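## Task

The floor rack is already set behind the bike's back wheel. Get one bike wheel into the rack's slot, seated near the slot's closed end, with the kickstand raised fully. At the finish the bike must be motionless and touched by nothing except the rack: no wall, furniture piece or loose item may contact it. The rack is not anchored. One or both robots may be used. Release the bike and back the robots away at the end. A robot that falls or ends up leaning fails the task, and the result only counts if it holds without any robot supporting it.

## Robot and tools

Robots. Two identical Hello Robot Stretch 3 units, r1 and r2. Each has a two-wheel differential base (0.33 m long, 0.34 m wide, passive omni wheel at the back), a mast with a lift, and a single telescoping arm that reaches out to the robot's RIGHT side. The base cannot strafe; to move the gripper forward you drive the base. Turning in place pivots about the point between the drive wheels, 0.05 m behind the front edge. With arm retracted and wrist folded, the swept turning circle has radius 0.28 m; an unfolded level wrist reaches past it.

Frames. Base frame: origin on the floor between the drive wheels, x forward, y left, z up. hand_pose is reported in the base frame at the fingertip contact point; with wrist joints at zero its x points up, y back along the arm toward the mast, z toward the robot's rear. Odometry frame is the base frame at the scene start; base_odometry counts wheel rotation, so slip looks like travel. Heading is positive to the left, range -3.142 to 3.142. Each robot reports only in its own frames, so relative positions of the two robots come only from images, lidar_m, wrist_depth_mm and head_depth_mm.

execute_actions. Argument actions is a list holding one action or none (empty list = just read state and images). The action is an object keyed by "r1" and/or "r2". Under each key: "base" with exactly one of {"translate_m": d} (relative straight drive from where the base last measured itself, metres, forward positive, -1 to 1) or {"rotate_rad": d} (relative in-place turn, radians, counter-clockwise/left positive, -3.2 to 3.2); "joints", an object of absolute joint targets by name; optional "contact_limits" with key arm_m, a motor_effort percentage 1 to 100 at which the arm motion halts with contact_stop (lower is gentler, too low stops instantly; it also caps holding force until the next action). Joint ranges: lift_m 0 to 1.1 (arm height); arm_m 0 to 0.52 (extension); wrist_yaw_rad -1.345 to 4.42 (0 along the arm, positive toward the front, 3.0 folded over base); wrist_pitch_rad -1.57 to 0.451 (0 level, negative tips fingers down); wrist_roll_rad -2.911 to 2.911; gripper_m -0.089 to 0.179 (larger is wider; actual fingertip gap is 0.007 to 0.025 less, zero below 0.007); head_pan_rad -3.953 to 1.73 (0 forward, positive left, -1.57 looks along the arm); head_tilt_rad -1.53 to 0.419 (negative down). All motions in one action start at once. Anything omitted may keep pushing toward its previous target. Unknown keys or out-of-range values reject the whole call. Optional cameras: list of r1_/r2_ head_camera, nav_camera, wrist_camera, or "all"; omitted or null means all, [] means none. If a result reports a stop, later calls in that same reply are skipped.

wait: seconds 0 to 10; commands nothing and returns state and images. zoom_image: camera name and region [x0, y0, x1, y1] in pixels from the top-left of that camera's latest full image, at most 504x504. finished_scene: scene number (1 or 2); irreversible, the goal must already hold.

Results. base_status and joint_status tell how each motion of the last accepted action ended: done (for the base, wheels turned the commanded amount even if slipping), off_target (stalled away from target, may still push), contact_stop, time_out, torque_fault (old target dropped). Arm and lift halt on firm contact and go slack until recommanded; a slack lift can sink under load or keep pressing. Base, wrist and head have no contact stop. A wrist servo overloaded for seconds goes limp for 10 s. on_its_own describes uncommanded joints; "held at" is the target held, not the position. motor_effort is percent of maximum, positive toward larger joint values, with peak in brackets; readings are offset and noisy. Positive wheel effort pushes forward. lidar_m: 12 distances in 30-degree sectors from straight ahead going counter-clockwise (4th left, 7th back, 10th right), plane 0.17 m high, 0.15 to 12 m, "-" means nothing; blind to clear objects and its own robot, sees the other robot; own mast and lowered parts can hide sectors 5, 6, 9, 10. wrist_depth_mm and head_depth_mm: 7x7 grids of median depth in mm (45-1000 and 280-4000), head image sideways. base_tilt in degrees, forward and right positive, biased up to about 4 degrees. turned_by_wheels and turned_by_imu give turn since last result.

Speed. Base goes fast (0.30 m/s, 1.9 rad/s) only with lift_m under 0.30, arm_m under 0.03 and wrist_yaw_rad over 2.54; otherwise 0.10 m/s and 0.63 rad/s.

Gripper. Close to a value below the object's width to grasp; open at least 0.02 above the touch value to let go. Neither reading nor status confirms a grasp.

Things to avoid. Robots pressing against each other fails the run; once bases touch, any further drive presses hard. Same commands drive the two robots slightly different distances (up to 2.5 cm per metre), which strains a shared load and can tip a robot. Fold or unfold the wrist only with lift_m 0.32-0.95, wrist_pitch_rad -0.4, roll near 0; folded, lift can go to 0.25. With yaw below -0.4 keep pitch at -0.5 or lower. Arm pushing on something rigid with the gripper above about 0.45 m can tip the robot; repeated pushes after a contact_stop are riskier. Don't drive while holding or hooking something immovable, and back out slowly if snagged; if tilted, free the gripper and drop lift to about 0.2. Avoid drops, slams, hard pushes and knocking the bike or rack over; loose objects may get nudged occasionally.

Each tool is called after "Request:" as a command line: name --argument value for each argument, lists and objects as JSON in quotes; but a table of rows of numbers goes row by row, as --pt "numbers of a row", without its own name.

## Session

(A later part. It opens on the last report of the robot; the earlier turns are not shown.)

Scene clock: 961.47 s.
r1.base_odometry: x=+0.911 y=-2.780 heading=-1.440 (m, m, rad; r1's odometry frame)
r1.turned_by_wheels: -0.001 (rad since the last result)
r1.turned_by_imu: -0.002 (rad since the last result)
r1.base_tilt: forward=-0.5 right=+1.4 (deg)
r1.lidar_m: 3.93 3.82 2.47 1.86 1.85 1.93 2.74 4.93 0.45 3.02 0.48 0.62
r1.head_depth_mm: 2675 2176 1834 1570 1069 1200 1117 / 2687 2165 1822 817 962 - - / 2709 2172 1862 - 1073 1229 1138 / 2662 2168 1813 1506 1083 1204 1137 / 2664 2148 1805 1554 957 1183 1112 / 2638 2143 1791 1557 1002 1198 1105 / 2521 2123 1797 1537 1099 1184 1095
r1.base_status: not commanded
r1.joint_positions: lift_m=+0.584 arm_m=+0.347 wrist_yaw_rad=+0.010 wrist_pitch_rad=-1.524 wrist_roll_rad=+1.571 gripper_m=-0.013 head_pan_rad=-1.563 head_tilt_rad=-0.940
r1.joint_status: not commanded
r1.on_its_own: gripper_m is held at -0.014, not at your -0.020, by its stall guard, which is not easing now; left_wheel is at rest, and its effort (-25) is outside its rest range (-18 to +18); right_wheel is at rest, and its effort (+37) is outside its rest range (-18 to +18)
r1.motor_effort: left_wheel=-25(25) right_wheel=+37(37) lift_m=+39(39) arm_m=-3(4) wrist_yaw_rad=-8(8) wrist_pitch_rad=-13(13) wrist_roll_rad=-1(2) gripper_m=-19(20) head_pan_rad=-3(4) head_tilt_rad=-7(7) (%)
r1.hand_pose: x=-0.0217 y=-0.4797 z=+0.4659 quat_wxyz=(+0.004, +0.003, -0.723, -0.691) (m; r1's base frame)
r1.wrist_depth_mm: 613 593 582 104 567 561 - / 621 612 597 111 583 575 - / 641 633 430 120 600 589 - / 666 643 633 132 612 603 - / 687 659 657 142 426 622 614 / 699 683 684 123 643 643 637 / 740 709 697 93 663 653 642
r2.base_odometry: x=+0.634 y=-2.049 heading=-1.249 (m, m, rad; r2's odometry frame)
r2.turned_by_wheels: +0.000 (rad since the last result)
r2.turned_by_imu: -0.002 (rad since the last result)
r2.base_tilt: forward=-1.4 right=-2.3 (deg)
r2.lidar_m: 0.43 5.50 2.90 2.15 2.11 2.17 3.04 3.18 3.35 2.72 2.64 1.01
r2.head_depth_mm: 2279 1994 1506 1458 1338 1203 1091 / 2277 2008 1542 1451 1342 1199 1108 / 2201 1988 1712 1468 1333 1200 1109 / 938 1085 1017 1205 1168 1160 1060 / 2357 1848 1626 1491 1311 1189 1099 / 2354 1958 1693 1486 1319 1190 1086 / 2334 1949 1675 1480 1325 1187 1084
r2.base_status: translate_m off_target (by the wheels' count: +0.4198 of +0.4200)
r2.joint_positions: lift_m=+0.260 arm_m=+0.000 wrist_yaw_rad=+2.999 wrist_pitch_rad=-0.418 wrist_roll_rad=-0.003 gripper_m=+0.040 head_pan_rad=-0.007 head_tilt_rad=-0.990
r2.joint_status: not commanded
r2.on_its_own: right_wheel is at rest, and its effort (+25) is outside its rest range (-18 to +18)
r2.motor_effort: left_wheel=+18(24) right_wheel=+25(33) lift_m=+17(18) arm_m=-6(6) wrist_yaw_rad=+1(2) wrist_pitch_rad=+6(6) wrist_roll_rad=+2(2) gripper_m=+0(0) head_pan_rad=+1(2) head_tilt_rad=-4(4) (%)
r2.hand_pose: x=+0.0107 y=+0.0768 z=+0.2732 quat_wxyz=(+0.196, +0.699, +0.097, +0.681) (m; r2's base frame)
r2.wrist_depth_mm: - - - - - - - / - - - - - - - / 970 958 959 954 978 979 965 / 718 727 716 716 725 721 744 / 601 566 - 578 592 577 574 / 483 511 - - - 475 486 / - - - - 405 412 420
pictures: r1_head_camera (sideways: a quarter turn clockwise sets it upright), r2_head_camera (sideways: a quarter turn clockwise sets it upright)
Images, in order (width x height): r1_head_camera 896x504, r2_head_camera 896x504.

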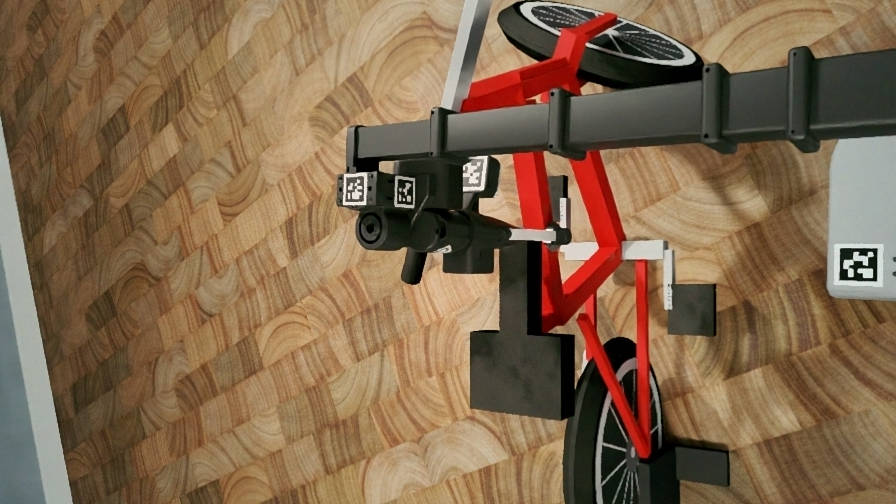

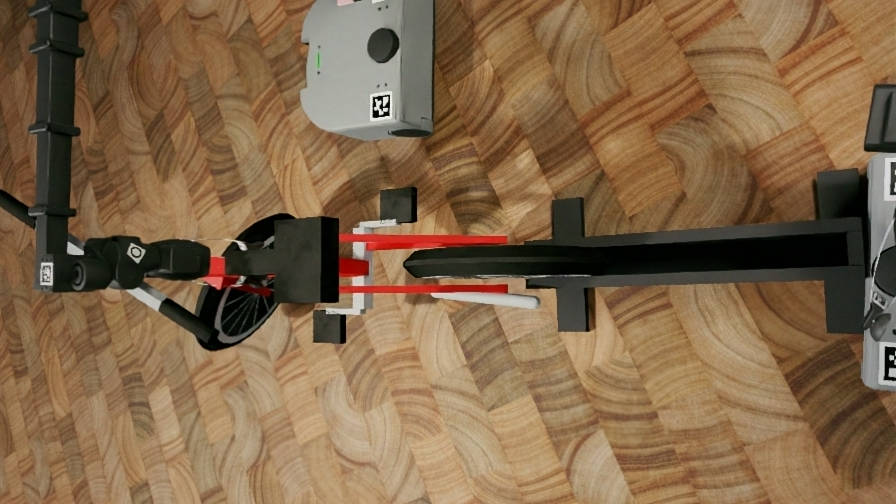

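Request:
execute_actions --actions '[{"r2": {"base": {"translate_m": 0.15}}}]' --cameras '["r2_head_camera", "r1_head_camera"]'

Scene clock: 971.27 s.
r1.base_odometry: x=+0.911 y=-2.780 heading=-1.438 (m, m, rad; r1's odometry frame)
r1.turned_by_wheels: +0.002 (rad since the last result)
r1.turned_by_imu: +0.000 (rad since the last result)
r1.base_tilt: forward=-0.4 right=+1.4 (deg)
r1.lidar_m: 3.93 3.83 2.47 1.86 1.85 1.92 2.73 4.94 0.44 3.03 0.47 0.60
r1.head_depth_mm: 2709 2179 1830 1585 1085 1199 1110 / 2710 2166 1812 1542 946 - - / 2647 2154 1873 - 1176 1229 1139 / 2652 2152 1819 1501 1072 1208 1134 / 2654 2167 1820 1561 921 1167 1110 / 2581 2144 1814 1561 943 1185 1098 / 2506 2116 1799 1557 1064 1172 1100
r1.base_status: not commanded
r1.joint_positions: lift_m=+0.584 arm_m=+0.347 wrist_yaw_rad=+0.005 wrist_pitch_rad=-1.538 wrist_roll_rad=+1.565 gripper_m=-0.013 head_pan_rad=-1.563 head_tilt_rad=-0.940
r1.joint_status: not commanded
r1.on_its_own: gripper_m is held at -0.014, not at your -0.020, by its stall guard, which is not easing now
r1.motor_effort: left_wheel=-1(26) right_wheel=+2(37) lift_m=+38(39) arm_m=-3(3) wrist_yaw_rad=-5(8) wrist_pitch_rad=-6(12) wrist_roll_rad=+2(2) gripper_m=-16(18) head_pan_rad=-3(3) head_tilt_rad=-8(7) (%)
r1.hand_pose: x=-0.0216 y=-0.4763 z=+0.4662 quat_wxyz=(+0.004, +0.004, -0.718, -0.696) (m; r1's base frame)
r1.wrist_depth_mm: 597 584 583 102 563 559 - / 602 603 585 109 588 576 - / 631 617 422 118 600 587 - / 654 647 638 129 616 625 - / 667 679 656 141 434 627 627 / 705 687 686 148 659 650 633 / 713 708 701 97 671 671 670
r2.base_odometry: x=+0.681 y=-2.191 heading=-1.249 (m, m, rad; r2's odometry frame)
r2.turned_by_wheels: +0.000 (rad since the last result)
r2.turned_by_imu: -0.001 (rad since the last result)
r2.base_tilt: forward=-1.4 right=-2.4 (deg)
r2.lidar_m: 0.27 5.34 2.99 2.23 2.18 2.25 3.12 3.32 3.48 2.66 2.57 0.88
r2.head_depth_mm: 2414 1955 1714 1369 1341 1206 1100 / 2394 1986 1714 1388 1341 1207 1107 / 2309 1988 1701 1490 1334 1201 1103 / 2366 891 994 1092 1131 1079 1082 / 2375 1929 1596 1470 1306 1196 1100 / 2343 1960 1681 1490 1325 1189 1085 / 2346 1961 1676 1479 1321 1189 1081
r2.base_status: done
r2.joint_positions: lift_m=+0.260 arm_m=+0.000 wrist_yaw_rad=+2.999 wrist_pitch_rad=-0.418 wrist_roll_rad=-0.003 gripper_m=+0.040 head_pan_rad=-0.007 head_tilt_rad=-0.990
r2.joint_status: not commanded
r2.motor_effort: left_wheel=+2(27) right_wheel=+5(36) lift_m=+17(17) arm_m=-6(6) wrist_yaw_rad=+2(1) wrist_pitch_rad=+6(6) wrist_roll_rad=+3(2) gripper_m=+0(0) head_pan_rad=+1(2) head_tilt_rad=-3(4) (%)
r2.hand_pose: x=+0.0107 y=+0.0768 z=+0.2732 quat_wxyz=(+0.196, +0.699, +0.097, +0.681) (m; r2's base frame)
r2.wrist_depth_mm: - - - - - - - / - - - - - - - / 992 - 979 950 958 990 968 / 731 749 745 737 737 736 723 / 577 580 - 582 592 581 574 / 484 498 - - - 494 483 / - - - - 402 410 412
pictures: r1_head_camera (sideways: a quarter turn clockwise sets it upright), r2_head_camera (sideways: a quarter turn clockwise sets it upright)
Images, in order (width x height): r1_head_camera 896x504, r2_head_camera 896x504.

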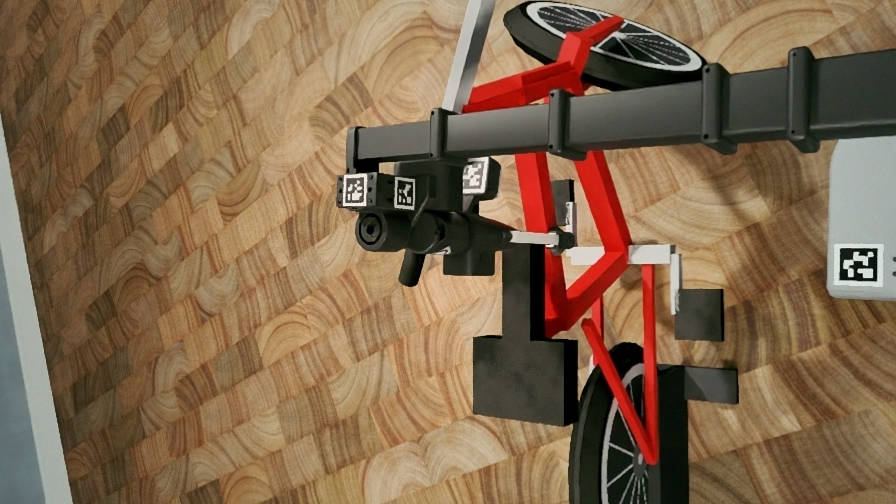

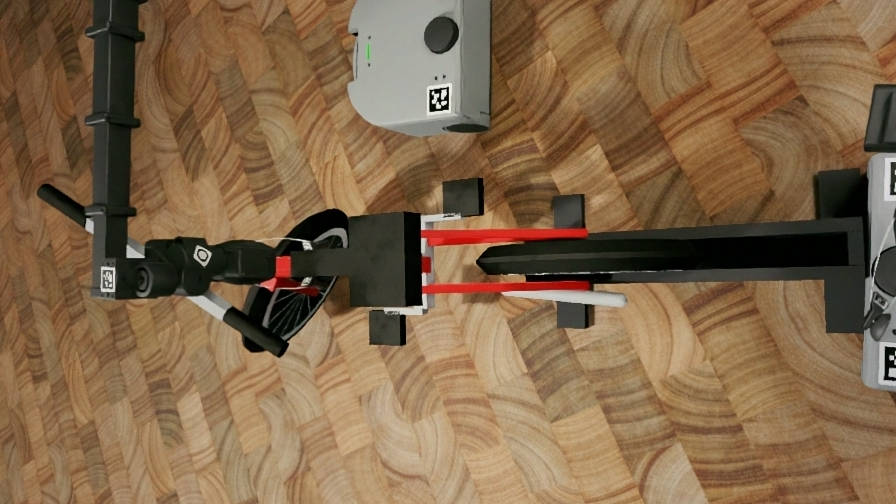

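Request:
execute_actions --actions '[{"r2": {"base": {"translate_m": 0.16}, "joints": {"head_tilt_rad": -1.25}}}]' --cameras '["r2_head_camera", "r1_head_camera"]'

Scene clock: 978.57 s.
r1.base_odometry: x=+0.911 y=-2.780 heading=-1.439 (m, m, rad; r1's odometry frame)
r1.turned_by_wheels: +0.000 (rad since the last result)
r1.turned_by_imu: -0.001 (rad since the last result)
r1.base_tilt: forward=-0.5 right=+1.4 (deg)
r1.lidar_m: 3.91 3.84 2.47 1.85 1.85 1.92 2.75 4.93 0.44 3.03 0.46 0.59
r1.head_depth_mm: 2710 2182 1814 1577 1084 1205 1115 / 2711 2152 1811 1540 947 - - / 2675 2191 1870 - 1166 1231 1143 / 2666 2146 1821 1514 1069 1211 1140 / 2664 2142 1805 1568 898 1136 1106 / 2604 2135 1810 1550 956 1182 1102 / 2559 2148 1802 1550 1041 1179 1095
r1.base_status: not commanded
r1.joint_positions: lift_m=+0.584 arm_m=+0.347 wrist_yaw_rad=+0.008 wrist_pitch_rad=-1.545 wrist_roll_rad=+1.561 gripper_m=-0.013 head_pan_rad=-1.563 head_tilt_rad=-0.940
r1.joint_status: not commanded
r1.on_its_own: gripper_m is held at -0.014, not at your -0.020, by its stall guard, which is not easing now
r1.motor_effort: left_wheel=-5(5) right_wheel=+8(8) lift_m=+38(38) arm_m=-3(3) wrist_yaw_rad=-7(6) wrist_pitch_rad=-3(6) wrist_roll_rad=+4(3) gripper_m=-17(17) head_pan_rad=-3(3) head_tilt_rad=-7(7) (%)
r1.hand_pose: x=-0.0217 y=-0.4744 z=+0.4663 quat_wxyz=(+0.007, +0.006, -0.716, -0.698) (m; r1's base frame)
r1.wrist_depth_mm: 596 576 577 103 575 561 - / 608 604 600 110 586 575 - / 629 611 418 118 598 595 - / 642 635 630 129 622 611 - / 684 661 657 141 424 635 629 / 694 680 683 126 646 652 635 / 710 714 701 97 683 672 671
r2.base_odometry: x=+0.732 y=-2.343 heading=-1.249 (m, m, rad; r2's odometry frame)
r2.turned_by_wheels: +0.000 (rad since the last result)
r2.turned_by_imu: -0.001 (rad since the last result)
r2.base_tilt: forward=-1.5 right=-2.3 (deg)
r2.lidar_m: 0.16 5.20 3.09 2.31 2.26 2.34 3.24 3.46 3.48 2.58 2.50 0.74
r2.head_depth_mm: 1647 1522 1251 1329 1245 1171 1113 / 1643 1517 1267 1324 1241 1165 1098 / 1636 1517 1395 1320 1236 - 1088 / 700 862 817 1002 1073 - - / 1606 1470 1368 1318 1229 - - / 1638 1511 1396 1305 1232 1174 - / 1625 1503 1399 1310 1234 1155 -
r2.base_status: done
r2.joint_positions: lift_m=+0.260 arm_m=+0.000 wrist_yaw_rad=+2.999 wrist_pitch_rad=-0.418 wrist_roll_rad=-0.003 gripper_m=+0.040 head_pan_rad=-0.007 head_tilt_rad=-1.235
r2.joint_status: all done
r2.motor_effort: left_wheel=+3(10) right_wheel=+5(14) lift_m=+17(17) arm_m=-6(6) wrist_yaw_rad=+1(1) wrist_pitch_rad=+6(6) wrist_roll_rad=+2(2) gripper_m=+0(1) head_pan_rad=+2(2) head_tilt_rad=-5(19) (%)
r2.hand_pose: x=+0.0107 y=+0.0768 z=+0.2732 quat_wxyz=(+0.196, +0.699, +0.097, +0.681) (m; r2's base frame)
r2.wrist_depth_mm: - - - - - - - / - - - - - - - / 980 984 988 975 980 943 968 / 714 741 738 734 730 716 719 / 593 573 - 590 592 581 584 / 488 500 - - - 482 479 / - - - - 397 420 414
pictures: r1_head_camera (sideways: a quarter turn clockwise sets it upright), r2_head_camera (sideways: a quarter turn clockwise sets it upright)
Images, in order (width x height): r1_head_camera 896x504, r2_head_camera 896x504.

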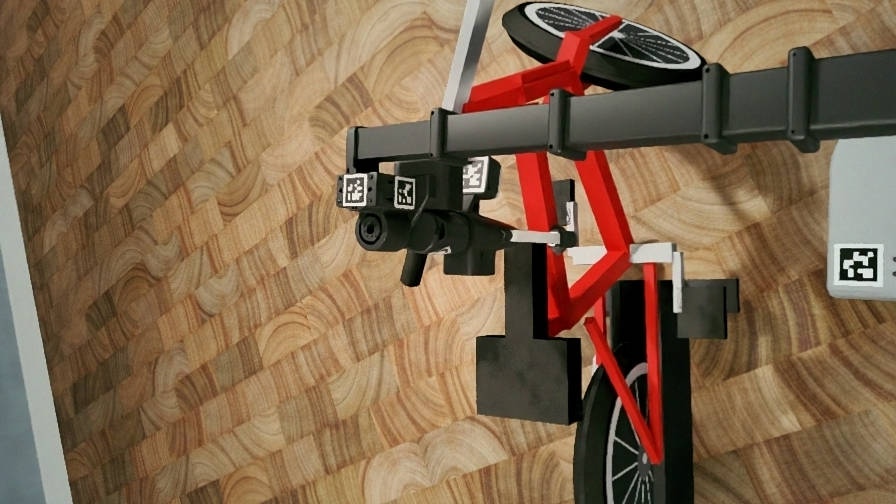

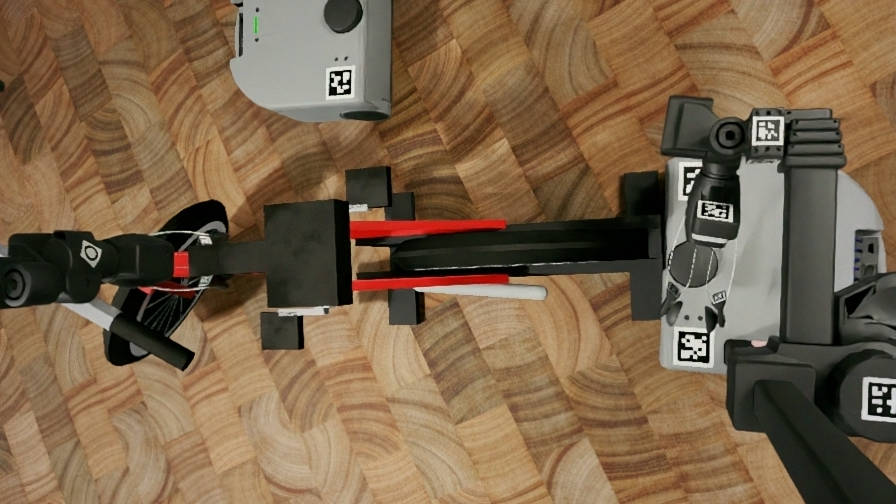

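Request:
execute_actions --actions '[{"r2": {"base": {"translate_m": 0.03}}}]' --cameras '[]'

Request:
execute_actions --actions '[{"r2": {"base": {"translate_m": -0.5}, "joints": {"head_tilt_rad": -0.8}}, "r1": {"joints": {"gripper_m": 0.12}}}]' --cameras '["r2_head_camera", "r1_head_camera", "r1_wrist_camera"]'

Scene clock: 984.93 s.
r1.base_odometry: x=+0.911 y=-2.780 heading=-1.439 (m, m, rad; r1's odometry frame)
r1.turned_by_wheels: +0.000 (rad since the last result)
r1.turned_by_imu: +0.000 (rad since the last result)
r1.base_tilt: forward=-0.5 right=+1.5 (deg)
r1.lidar_m: 3.92 3.82 2.46 1.86 1.85 1.92 2.74 4.92 0.44 3.02 0.46 0.59
r1.head_depth_mm: 2674 2192 1842 1582 1087 1200 1107 / 2697 2189 1820 1538 951 - - / 2708 2160 1869 - 1159 1232 1141 / 2688 2163 1831 1518 1068 1185 1134 / 2632 2136 1808 1561 893 1132 1104 / 2637 2119 1795 1552 968 1182 1102 / 2513 2138 1798 1551 1037 1182 1099
r1.base_status: not commanded
r1.joint_positions: lift_m=+0.584 arm_m=+0.347 wrist_yaw_rad=+0.009 wrist_pitch_rad=-1.547 wrist_roll_rad=+1.560 gripper_m=-0.013 head_pan_rad=-1.563 head_tilt_rad=-0.940
r1.joint_status: not commanded
r1.on_its_own: gripper_m is held at -0.014, not at your -0.020, by its stall guard, which is not easing now
r1.motor_effort: left_wheel=-6(6) right_wheel=+10(10) lift_m=+38(38) arm_m=-3(3) wrist_yaw_rad=-8(7) wrist_pitch_rad=-2(3) wrist_roll_rad=+4(4) gripper_m=-18(17) head_pan_rad=-3(3) head_tilt_rad=-8(7) (%)
r1.hand_pose: x=-0.0217 y=-0.4739 z=+0.4663 quat_wxyz=(+0.007, +0.007, -0.715, -0.699) (m; r1's base frame)
r1.wrist_depth_mm: 604 581 581 102 567 555 - / 602 606 585 110 583 574 - / 622 617 418 119 597 597 - / 643 644 629 129 616 610 - / 673 656 655 141 424 635 622 / 687 681 672 126 635 656 645 / 719 704 691 97 664 668 676
r2.base_odometry: x=+0.741 y=-2.371 heading=-1.249 (m, m, rad; r2's odometry frame)
r2.turned_by_wheels: +0.000 (rad since the last result)
r2.turned_by_imu: -0.001 (rad since the last result)
r2.base_tilt: forward=-1.4 right=-2.4 (deg)
r2.lidar_m: 0.16 5.21 3.13 2.32 2.27 2.35 3.24 3.48 3.47 2.56 2.48 0.71
r2.head_depth_mm: 1617 1523 1241 1314 1246 1173 1111 / 1625 1522 1270 1308 1242 1172 1101 / 1615 1507 1410 1319 1239 - 1091 / 686 843 809 998 1068 - - / 1611 1308 1380 1314 1225 - - / 1637 1511 1403 1312 1238 1175 - / 1627 1504 1401 1309 1235 1162 -
r2.base_status: done
r2.joint_positions: lift_m=+0.260 arm_m=+0.000 wrist_yaw_rad=+2.999 wrist_pitch_rad=-0.418 wrist_roll_rad=-0.003 gripper_m=+0.040 head_pan_rad=-0.007 head_tilt_rad=-1.235
r2.joint_status: not commanded
r2.motor_effort: left_wheel=+2(12) right_wheel=+5(16) lift_m=+17(17) arm_m=-5(5) wrist_yaw_rad=+1(2) wrist_pitch_rad=+6(6) wrist_roll_rad=+2(2) gripper_m=+0(0) head_pan_rad=+3(2) head_tilt_rad=-5(5) (%)
r2.hand_pose: x=+0.0107 y=+0.0768 z=+0.2732 quat_wxyz=(+0.196, +0.699, +0.097, +0.681) (m; r2's base frame)
r2.wrist_depth_mm: - - - - - - - / - - - - - - - / 993 962 955 965 967 963 - / 735 748 719 734 723 710 742 / 584 580 - 574 593 572 571 / 474 505 - - - 480 487 / - - - - 409 411 415
pictures: none
No camera images: the call's "cameras" was empty. Leave "cameras" out to get every camera's image.

Scene clock: 988.23 s.
r1.base_odometry: x=+0.911 y=-2.780 heading=-1.438 (m, m, rad; r1's odometry frame)
r1.turned_by_wheels: +0.000 (rad since the last result)
r1.turned_by_imu: +0.000 (rad since the last result)
r1.base_tilt: forward=-0.5 right=+1.4 (deg)
r1.lidar_m: 3.92 3.82 2.47 1.86 1.84 1.92 2.74 4.92 0.44 3.02 0.46 0.59
r1.head_depth_mm: 2728 2188 1839 1579 1084 1197 1117 / 2697 2166 1842 1553 946 - - / 2680 2168 1854 - 1176 1229 1142 / 2661 2164 1816 1513 1048 1189 1141 / 2656 2150 1816 1561 894 1128 1099 / 2584 2135 1795 1544 973 1190 1103 / 2519 2099 1782 1536 1036 1179 1093
r1.base_status: not commanded
r1.joint_positions: lift_m=+0.585 arm_m=+0.347 wrist_yaw_rad=+0.003 wrist_pitch_rad=-1.543 wrist_roll_rad=+1.564 gripper_m=+0.120 head_pan_rad=-1.563 head_tilt_rad=-0.940
r1.joint_status: all done
r1.motor_effort: left_wheel=+0(6) right_wheel=+1(10) lift_m=+35(38) arm_m=-2(3) wrist_yaw_rad=-1(8) wrist_pitch_rad=-4(4) wrist_roll_rad=+2(4) gripper_m=+1(81) head_pan_rad=-3(3) head_tilt_rad=-7(7) (%)
r1.hand_pose: x=-0.0216 y=-0.4750 z=+0.4664 quat_wxyz=(+0.004, +0.003, -0.717, -0.697) (m; r1's base frame)
r1.wrist_depth_mm: 596 593 581 102 574 567 - / 608 599 590 110 574 577 - / 630 623 419 119 595 595 - / 653 640 634 131 600 619 - / 668 670 652 144 430 625 634 / 691 681 676 128 658 658 637 / 722 709 703 95 101 666 665
r2.base_odometry: x=+0.583 y=-1.897 heading=-1.249 (m, m, rad; r2's odometry frame)
r2.turned_by_wheels: +0.000 (rad since the last result)
r2.turned_by_imu: +0.000 (rad since the last result)
r2.base_tilt: forward=-1.4 right=-2.3 (deg)
r2.lidar_m: 0.58 5.62 2.78 2.07 2.03 2.10 2.92 3.05 3.19 2.81 2.72 1.15
r2.head_depth_mm: 3268 2555 2146 1539 1487 1286 1134 / 3498 2549 2148 1575 1485 1288 1133 / 3865 2514 2138 1740 1465 1264 1131 / 3789 1131 1224 1321 1237 1226 1121 / 3727 2667 1915 1677 1463 1274 1119 / 3724 2675 2078 1728 1459 1267 1115 / 3709 2678 2085 1723 1453 1260 1117
r2.base_status: done
r2.joint_positions: lift_m=+0.260 arm_m=+0.000 wrist_yaw_rad=+2.999 wrist_pitch_rad=-0.418 wrist_roll_rad=-0.003 gripper_m=+0.040 head_pan_rad=-0.007 head_tilt_rad=-0.802
r2.joint_status: all done
r2.motor_effort: left_wheel=-1(8) right_wheel=+2(6) lift_m=+17(17) arm_m=-6(6) wrist_yaw_rad=+2(1) wrist_pitch_rad=+6(6) wrist_roll_rad=+2(2) gripper_m=-1(1) head_pan_rad=+2(2) head_tilt_rad=+1(19) (%)
r2.hand_pose: x=+0.0107 y=+0.0768 z=+0.2732 quat_wxyz=(+0.196, +0.699, +0.097, +0.681) (m; r2's base frame)
r2.wrist_depth_mm: - - - - - - - / - - - - - - - / 978 972 983 948 993 985 975 / 740 733 731 731 741 731 735 / 578 574 - 585 599 576 578 / 489 513 - - - 480 484 / - - - - 400 412 417
pictures: r1_head_camera (sideways: a quarter turn clockwise sets it upright), r1_wrist_camera, r2_head_camera (sideways: a quarter turn clockwise sets it upright)
Images, in order (width x height): r1_head_camera 896x504, r1_wrist_camera 644x364, r2_head_camera 896x504.

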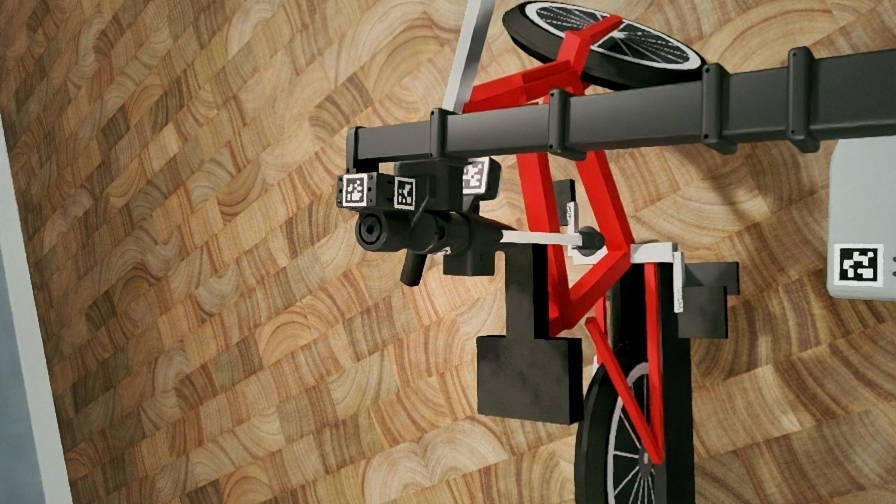

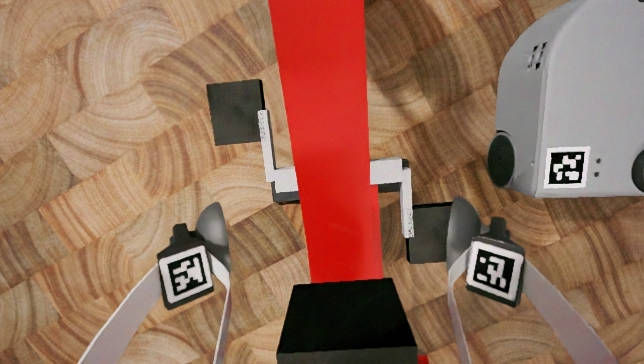

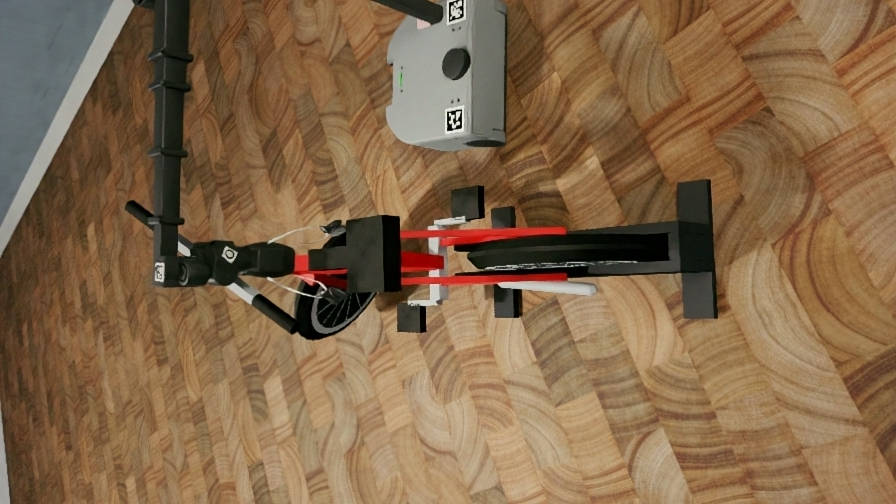

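The bike is standing on its own. Lift r1's gripper away and retract.

Request:
execute_actions --actions '[{"r1": {"joints": {"lift_m": 0.85}}}]' --cameras '[]'

Request:
execute_actions --actions '[{"r1": {"joints": {"arm_m": 0.0}}}]' --cameras '["r2_head_camera", "r1_head_camera"]'

Scene clock: 998.40 s.
r1.base_odometry: x=+0.911 y=-2.780 heading=-1.438 (m, m, rad; r1's odometry frame)
r1.turned_by_wheels: +0.000 (rad since the last result)
r1.turned_by_imu: -0.001 (rad since the last result)
r1.base_tilt: forward=-0.4 right=+1.5 (deg)
r1.lidar_m: 3.92 3.82 2.47 1.85 1.85 1.93 2.74 4.91 0.44 3.02 0.46 0.59
r1.head_depth_mm: 2722 2255 - - 1055 1177 1106 / 2880 - 1779 1508 987 1218 1127 / 2855 - 1732 1540 1159 1228 1137 / 2678 2156 1779 1539 1049 1191 1136 / 2669 2156 1805 1560 897 1134 1102 / 2552 2144 1800 1549 970 1180 1103 / 2509 2134 1789 1542 1044 1180 1095
r1.base_status: not commanded
r1.joint_positions: lift_m=+0.849 arm_m=+0.347 wrist_yaw_rad=-0.001 wrist_pitch_rad=-1.550 wrist_roll_rad=+1.570 gripper_m=+0.120 head_pan_rad=-1.563 head_tilt_rad=-0.940
r1.joint_status: all done
r1.motor_effort: left_wheel=-1(1) right_wheel=+1(1) lift_m=+39(43) arm_m=-2(2) wrist_yaw_rad=+1(1) wrist_pitch_rad=+0(4) wrist_roll_rad=-1(2) gripper_m=+1(3) head_pan_rad=-3(3) head_tilt_rad=-7(7) (%)
r1.hand_pose: x=-0.0215 y=-0.4730 z=+0.7313 quat_wxyz=(+0.000, +0.000, -0.714, -0.700) (m; r1's base frame)
r1.wrist_depth_mm: 827 828 808 330 796 787 777 / 841 836 843 361 827 - 815 / 895 877 851 836 857 - - / 904 907 872 729 861 891 855 / 958 946 916 709 877 887 884 / - 970 950 371 925 922 927 / - - - 384 969 967 942
r2.base_odometry: x=+0.583 y=-1.897 heading=-1.249 (m, m, rad; r2's odometry frame)
r2.turned_by_wheels: +0.000 (rad since the last result)
r2.turned_by_imu: -0.001 (rad since the last result)
r2.base_tilt: forward=-1.4 right=-2.3 (deg)
r2.lidar_m: 0.58 5.63 2.79 2.07 2.03 2.10 2.93 3.06 3.18 2.84 2.72 1.15
r2.head_depth_mm: 3266 2771 2140 1546 1493 1286 1132 / 3523 2757 2147 1573 1478 1284 1130 / 3818 2740 2116 1740 1472 1260 1129 / 957 2511 1518 1319 1244 1228 1125 / 3726 2728 1921 1679 1474 1265 1120 / 3720 2698 2099 1723 1457 1264 1115 / 3703 2653 2085 1716 1450 1259 1115
r2.base_status: not commanded
r2.joint_positions: lift_m=+0.260 arm_m=+0.000 wrist_yaw_rad=+2.999 wrist_pitch_rad=-0.418 wrist_roll_rad=-0.003 gripper_m=+0.040 head_pan_rad=-0.007 head_tilt_rad=-0.802
r2.joint_status: not commanded
r2.motor_effort: left_wheel=-1(1) right_wheel=+2(1) lift_m=+18(17) arm_m=-6(6) wrist_yaw_rad=+2(2) wrist_pitch_rad=+6(6) wrist_roll_rad=+2(2) gripper_m=+0(0) head_pan_rad=+2(2) head_tilt_rad=+1(1) (%)
r2.hand_pose: x=+0.0107 y=+0.0768 z=+0.2732 quat_wxyz=(+0.196, +0.699, +0.097, +0.681) (m; r2's base frame)
r2.wrist_depth_mm: - - - - - - - / - - - - - - - / 965 975 974 972 990 982 962 / 738 711 731 731 724 726 737 / 589 581 - 575 587 576 589 / 491 500 - - - 475 486 / - - - - 400 412 416
pictures: none
No camera images: the call's "cameras" was empty. Leave "cameras" out to get every camera's image.

Scene clock: 1002.13 s.
r1.base_odometry: x=+0.911 y=-2.780 heading=-1.438 (m, m, rad; r1's odometry frame)
r1.turned_by_wheels: +0.000 (rad since the last result)
r1.turned_by_imu: +0.000 (rad since the last result)
r1.base_tilt: forward=-0.4 right=+1.4 (deg)
r1.lidar_m: 3.93 3.83 2.47 1.85 1.85 1.93 2.74 4.93 0.44 3.01 0.46 0.59
r1.head_depth_mm: 2696 2197 1844 1583 - - 1101 / 2714 2171 1831 1579 - - 1114 / 2678 2170 1822 1544 - - 1125 / 2715 2160 1808 1522 987 - - / 2651 2121 1803 1549 896 1127 1106 / 2587 2140 1805 1547 974 1187 1099 / 2549 2134 1792 1553 1039 1177 1093
r1.base_status: not commanded
r1.joint_positions: lift_m=+0.849 arm_m=+0.002 wrist_yaw_rad=-0.001 wrist_pitch_rad=-1.550 wrist_roll_rad=+1.570 gripper_m=+0.120 head_pan_rad=-1.563 head_tilt_rad=-0.940
r1.joint_status: all done
joint sent to its limit — the command would take r1.arm_m past its lower limit, so that joint was sent only as far as its limit.
r1.motor_effort: left_wheel=-1(1) right_wheel=+1(1) lift_m=+39(39) arm_m=-3(5) wrist_yaw_rad=+0(0) wrist_pitch_rad=-1(0) wrist_roll_rad=-1(1) gripper_m=+0(1) head_pan_rad=-3(4) head_tilt_rad=-6(6) (%)
r1.hand_pose: x=-0.0215 y=-0.1280 z=+0.7313 quat_wxyz=(+0.000, +0.000, -0.714, -0.700) (m; r1's base frame)
r1.wrist_depth_mm: 434 548 813 806 820 788 799 / 382 839 840 858 - 834 816 / 405 672 860 846 - 848 - / 424 663 769 884 878 863 875 / 379 509 923 919 909 885 874 / 383 396 890 941 950 912 905 / 397 593 818 - 971 946 929
r2.base_odometry: x=+0.583 y=-1.897 heading=-1.249 (m, m, rad; r2's odometry frame)
r2.turned_by_wheels: +0.000 (rad since the last result)
r2.turned_by_imu: -0.001 (rad since the last result)
r2.base_tilt: forward=-1.4 right=-2.3 (deg)
r2.lidar_m: 0.58 5.60 2.78 2.07 2.03 2.11 2.93 3.06 3.20 2.82 2.73 1.15
r2.head_depth_mm: 956 2641 2155 1552 1487 1286 1132 / 3497 2734 2142 1569 1485 1284 1130 / 3867 2755 2116 1742 1473 1260 1121 / 3835 2595 1514 1358 1251 1224 1122 / 3747 2693 1926 1685 1468 1272 1122 / 3772 2682 2096 1712 1462 1263 1114 / 3703 2647 2084 1715 1450 1264 1114
r2.base_status: not commanded
r2.joint_positions: lift_m=+0.260 arm_m=+0.000 wrist_yaw_rad=+2.999 wrist_pitch_rad=-0.418 wrist_roll_rad=-0.003 gripper_m=+0.040 head_pan_rad=-0.007 head_tilt_rad=-0.802
r2.joint_status: not commanded
r2.motor_effort: left_wheel=+0(0) right_wheel=+1(2) lift_m=+18(17) arm_m=-5(6) wrist_yaw_rad=+2(1) wrist_pitch_rad=+6(6) wrist_roll_rad=+2(2) gripper_m=+0(0) head_pan_rad=+2(2) head_tilt_rad=+1(0) (%)
r2.hand_pose: x=+0.0107 y=+0.0768 z=+0.2732 quat_wxyz=(+0.196, +0.699, +0.097, +0.681) (m; r2's base frame)
r2.wrist_depth_mm: - - - - - - - / - - - - - - - / - 964 - - 943 972 948 / 725 722 718 722 726 730 719 / 580 582 - 590 591 591 569 / 490 499 - - - 480 479 / - - - - 400 415 416
pictures: r1_head_camera (sideways: a quarter turn clockwise sets it upright), r2_head_camera (sideways: a quarter turn clockwise sets it upright)
Images, in order (width x height): r1_head_camera 896x504, r2_head_camera 896x504.

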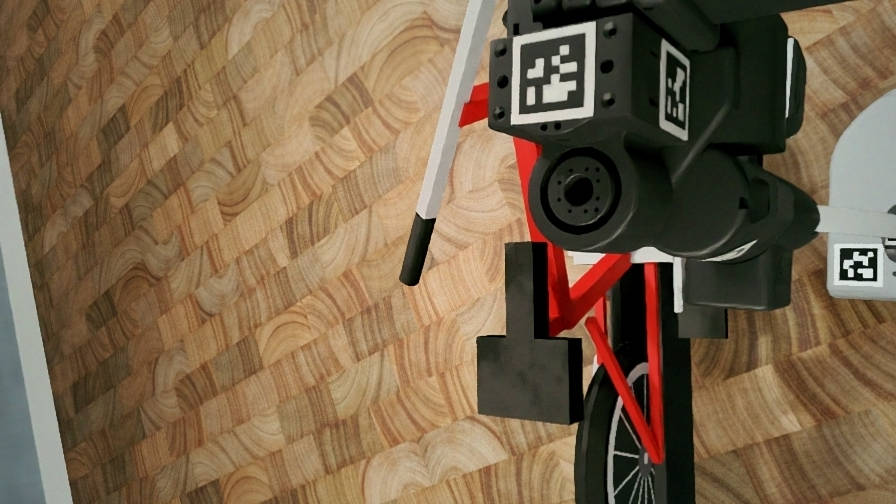

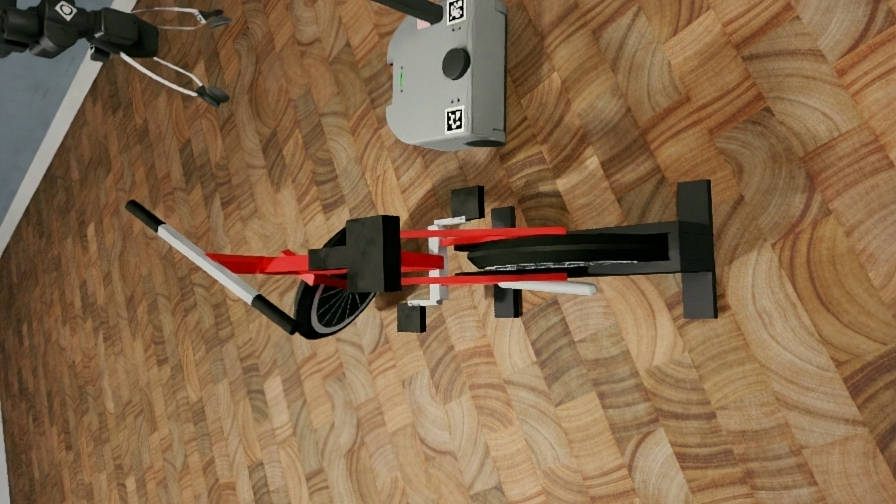

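Request:
execute_actions --actions '[{"r1": {"base": {"rotate_rad": 1.2}}}]' --cameras '[]'

Request:
execute_actions --actions '[{"r1": {"base": {"translate_m": 0.3}}}]' --cameras '["r2_head_camera"]'

Request:
finished_scene --scene 1

Scene clock: 1012.80 s.
r1.base_odometry: x=+0.911 y=-2.780 heading=-0.238 (m, m, rad; r1's odometry frame)
r1.turned_by_wheels: +1.200 (rad since the last result)
r1.turned_by_imu: +1.181 (rad since the last result)
r1.base_tilt: forward=-0.4 right=+1.4 (deg)
r1.lidar_m: 2.19 1.84 1.83 2.04 3.31 0.44 0.45 0.46 0.47 1.16 3.84 3.82
r1.head_depth_mm: 2675 2183 1830 1584 - - 1034 / 2673 2191 1829 1564 - - 1096 / 2518 1391 1691 1567 - - 1121 / 2656 2019 1568 1545 1394 - - / 2656 2111 1688 1563 1375 1232 1100 / 2649 2158 1813 1558 1376 1218 1102 / 2634 2128 1791 1542 1361 1214 1098
r1.base_status: done
r1.joint_positions: lift_m=+0.849 arm_m=+0.002 wrist_yaw_rad=-0.001 wrist_pitch_rad=-1.550 wrist_roll_rad=+1.570 gripper_m=+0.120 head_pan_rad=-1.563 head_tilt_rad=-0.940
r1.joint_status: not commanded
r1.motor_effort: left_wheel=-3(7) right_wheel=+3(4) lift_m=+39(39) arm_m=-3(4) wrist_yaw_rad=+0(1) wrist_pitch_rad=+0(1) wrist_roll_rad=-1(1) gripper_m=+0(0) head_pan_rad=-3(3) head_tilt_rad=-6(6) (%)
r1.hand_pose: x=-0.0215 y=-0.1280 z=+0.7313 quat_wxyz=(+0.000, +0.000, -0.714, -0.700) (m; r1's base frame)
r1.wrist_depth_mm: 820 558 684 795 796 786 800 / 838 713 848 839 - 824 815 / 898 898 877 875 - 861 - / 909 908 893 877 877 879 851 / 948 936 896 935 889 890 875 / - 951 957 967 946 958 927 / - - - - 967 962 932
r2.base_odometry: x=+0.583 y=-1.897 heading=-1.249 (m, m, rad; r2's odometry frame)
r2.turned_by_wheels: +0.000 (rad since the last result)
r2.turned_by_imu: -0.001 (rad since the last result)
r2.base_tilt: forward=-1.4 right=-2.3 (deg)
r2.lidar_m: 0.58 5.65 2.78 2.08 2.03 2.10 2.93 3.04 3.18 2.82 2.72 1.16
r2.head_depth_mm: 3242 2553 2023 1706 1492 1283 1131 / 3496 2746 2126 1529 1486 1280 1131 / 3837 2706 2134 1606 1483 1267 1125 / 3797 2613 1516 1357 1249 1225 1122 / 3727 2664 1932 1691 1464 1270 1119 / 3693 2664 2087 1717 1458 1263 1121 / 3743 2649 2094 1719 1458 1267 1115
r2.base_status: not commanded
r2.joint_positions: lift_m=+0.260 arm_m=+0.000 wrist_yaw_rad=+2.999 wrist_pitch_rad=-0.418 wrist_roll_rad=-0.003 gripper_m=+0.040 head_pan_rad=-0.007 head_tilt_rad=-0.802
r2.joint_status: not commanded
r2.motor_effort: left_wheel=-1(1) right_wheel=+1(1) lift_m=+18(17) arm_m=-6(5) wrist_yaw_rad=+2(1) wrist_pitch_rad=+6(6) wrist_roll_rad=+2(2) gripper_m=+0(0) head_pan_rad=+1(2) head_tilt_rad=+1(1) (%)
r2.hand_pose: x=+0.0107 y=+0.0768 z=+0.2732 quat_wxyz=(+0.196, +0.699, +0.097, +0.681) (m; r2's base frame)
r2.wrist_depth_mm: - - - - - - - / - - - - - - - / 951 979 - 989 986 992 962 / 759 731 714 727 723 712 725 / 585 587 - 579 597 593 579 / 478 510 - - - 485 483 / - - - - 406 412 410
pictures: none
No camera images: the call's "cameras" was empty. Leave "cameras" out to get every camera's image.

Scene clock: 1017.17 s.
r1.base_odometry: x=+1.202 y=-2.851 heading=-0.239 (m, m, rad; r1's odometry frame)
r1.turned_by_wheels: +0.000 (rad since the last result)
r1.turned_by_imu: +0.001 (rad since the last result)
r1.base_tilt: forward=-0.3 right=+1.4 (deg)
r1.lidar_m: 1.93 1.62 1.63 1.82 2.94 5.14 0.73 0.71 0.76 1.21 3.62 3.59
r1.head_depth_mm: 2722 1374 1742 1588 - - 1100 / 2723 1454 1566 1570 - - 1111 / 2652 2178 1622 1572 - - 1120 / 2656 2178 1824 1576 1405 - - / 2699 2149 1790 1566 1377 1231 1098 / 2666 2136 1798 1554 1373 1217 1101 / 2626 2129 1793 1559 1375 1215 1098
r1.base_status: done
r1.joint_positions: lift_m=+0.849 arm_m=+0.002 wrist_yaw_rad=-0.001 wrist_pitch_rad=-1.550 wrist_roll_rad=+1.570 gripper_m=+0.120 head_pan_rad=-1.563 head_tilt_rad=-0.940
r1.joint_status: not commanded
r1.motor_effort: left_wheel=-3(4) right_wheel=+2(5) lift_m=+39(39) arm_m=-3(4) wrist_yaw_rad=+1(0) wrist_pitch_rad=-1(0) wrist_roll_rad=-1(1) gripper_m=-1(0) head_pan_rad=-3(3) head_tilt_rad=-7(7) (%)
r1.hand_pose: x=-0.0215 y=-0.1280 z=+0.7313 quat_wxyz=(+0.000, +0.000, -0.714, -0.700) (m; r1's base frame)
r1.wrist_depth_mm: 835 813 823 813 803 799 784 / 866 841 828 846 - 816 816 / 885 879 869 860 - 850 - / 916 893 900 895 884 857 859 / 946 922 920 907 919 882 903 / - 950 951 946 921 936 898 / - - - - 978 930 931
r2.base_odometry: x=+0.583 y=-1.897 heading=-1.249 (m, m, rad; r2's odometry frame)
r2.turned_by_wheels: +0.000 (rad since the last result)
r2.turned_by_imu: -0.001 (rad since the last result)
r2.base_tilt: forward=-1.4 right=-2.3 (deg)
r2.lidar_m: 0.58 5.62 2.78 2.07 2.04 2.10 2.92 3.06 3.19 2.83 2.72 1.20
r2.head_depth_mm: 3225 2770 2149 1586 1453 1291 1128 / 3543 2748 2132 1751 1481 1291 1129 / 3836 2735 2129 1745 1473 1259 1129 / 3765 2600 1519 1365 1250 1223 1124 / 3792 2679 1930 1684 1465 1272 1125 / 3785 2689 2086 1725 1466 1264 1117 / 3698 2681 2098 1718 1452 1265 1112
r2.base_status: not commanded
r2.joint_positions: lift_m=+0.260 arm_m=+0.000 wrist_yaw_rad=+2.999 wrist_pitch_rad=-0.418 wrist_roll_rad=-0.003 gripper_m=+0.040 head_pan_rad=-0.007 head_tilt_rad=-0.802
r2.joint_status: not commanded
r2.motor_effort: left_wheel=-1(1) right_wheel=+2(1) lift_m=+17(17) arm_m=-5(5) wrist_yaw_rad=+1(2) wrist_pitch_rad=+6(6) wrist_roll_rad=+2(2) gripper_m=-1(1) head_pan_rad=+1(2) head_tilt_rad=+1(0) (%)
r2.hand_pose: x=+0.0107 y=+0.0768 z=+0.2732 quat_wxyz=(+0.196, +0.699, +0.097, +0.681) (m; r2's base frame)
r2.wrist_depth_mm: - - - - - - - / - - - - - - - / - 969 958 985 958 993 973 / 736 715 736 704 721 725 721 / 575 584 - 596 582 574 577 / 485 497 - - - 487 478 / - - - - 398 415 416
pictures: r2_head_camera (sideways: a quarter turn clockwise sets it upright)
Images, in order (width x height): r2_head_camera 896x504.

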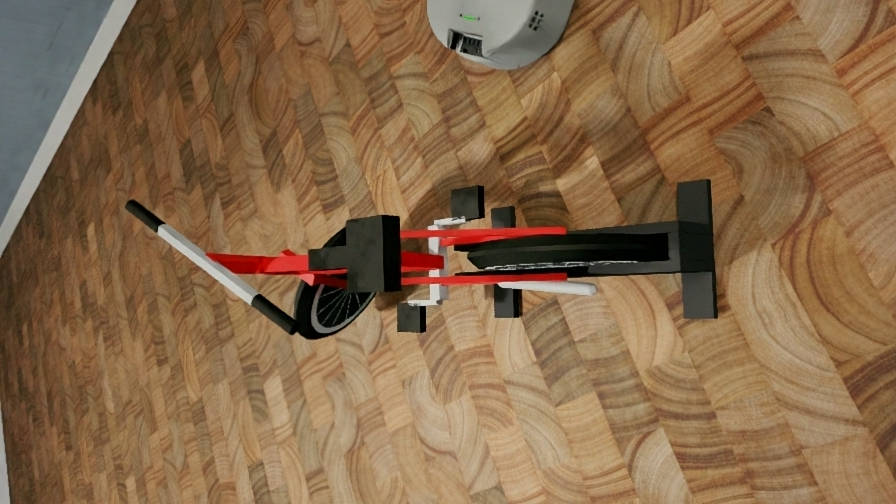

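The scene is finished: the task was done.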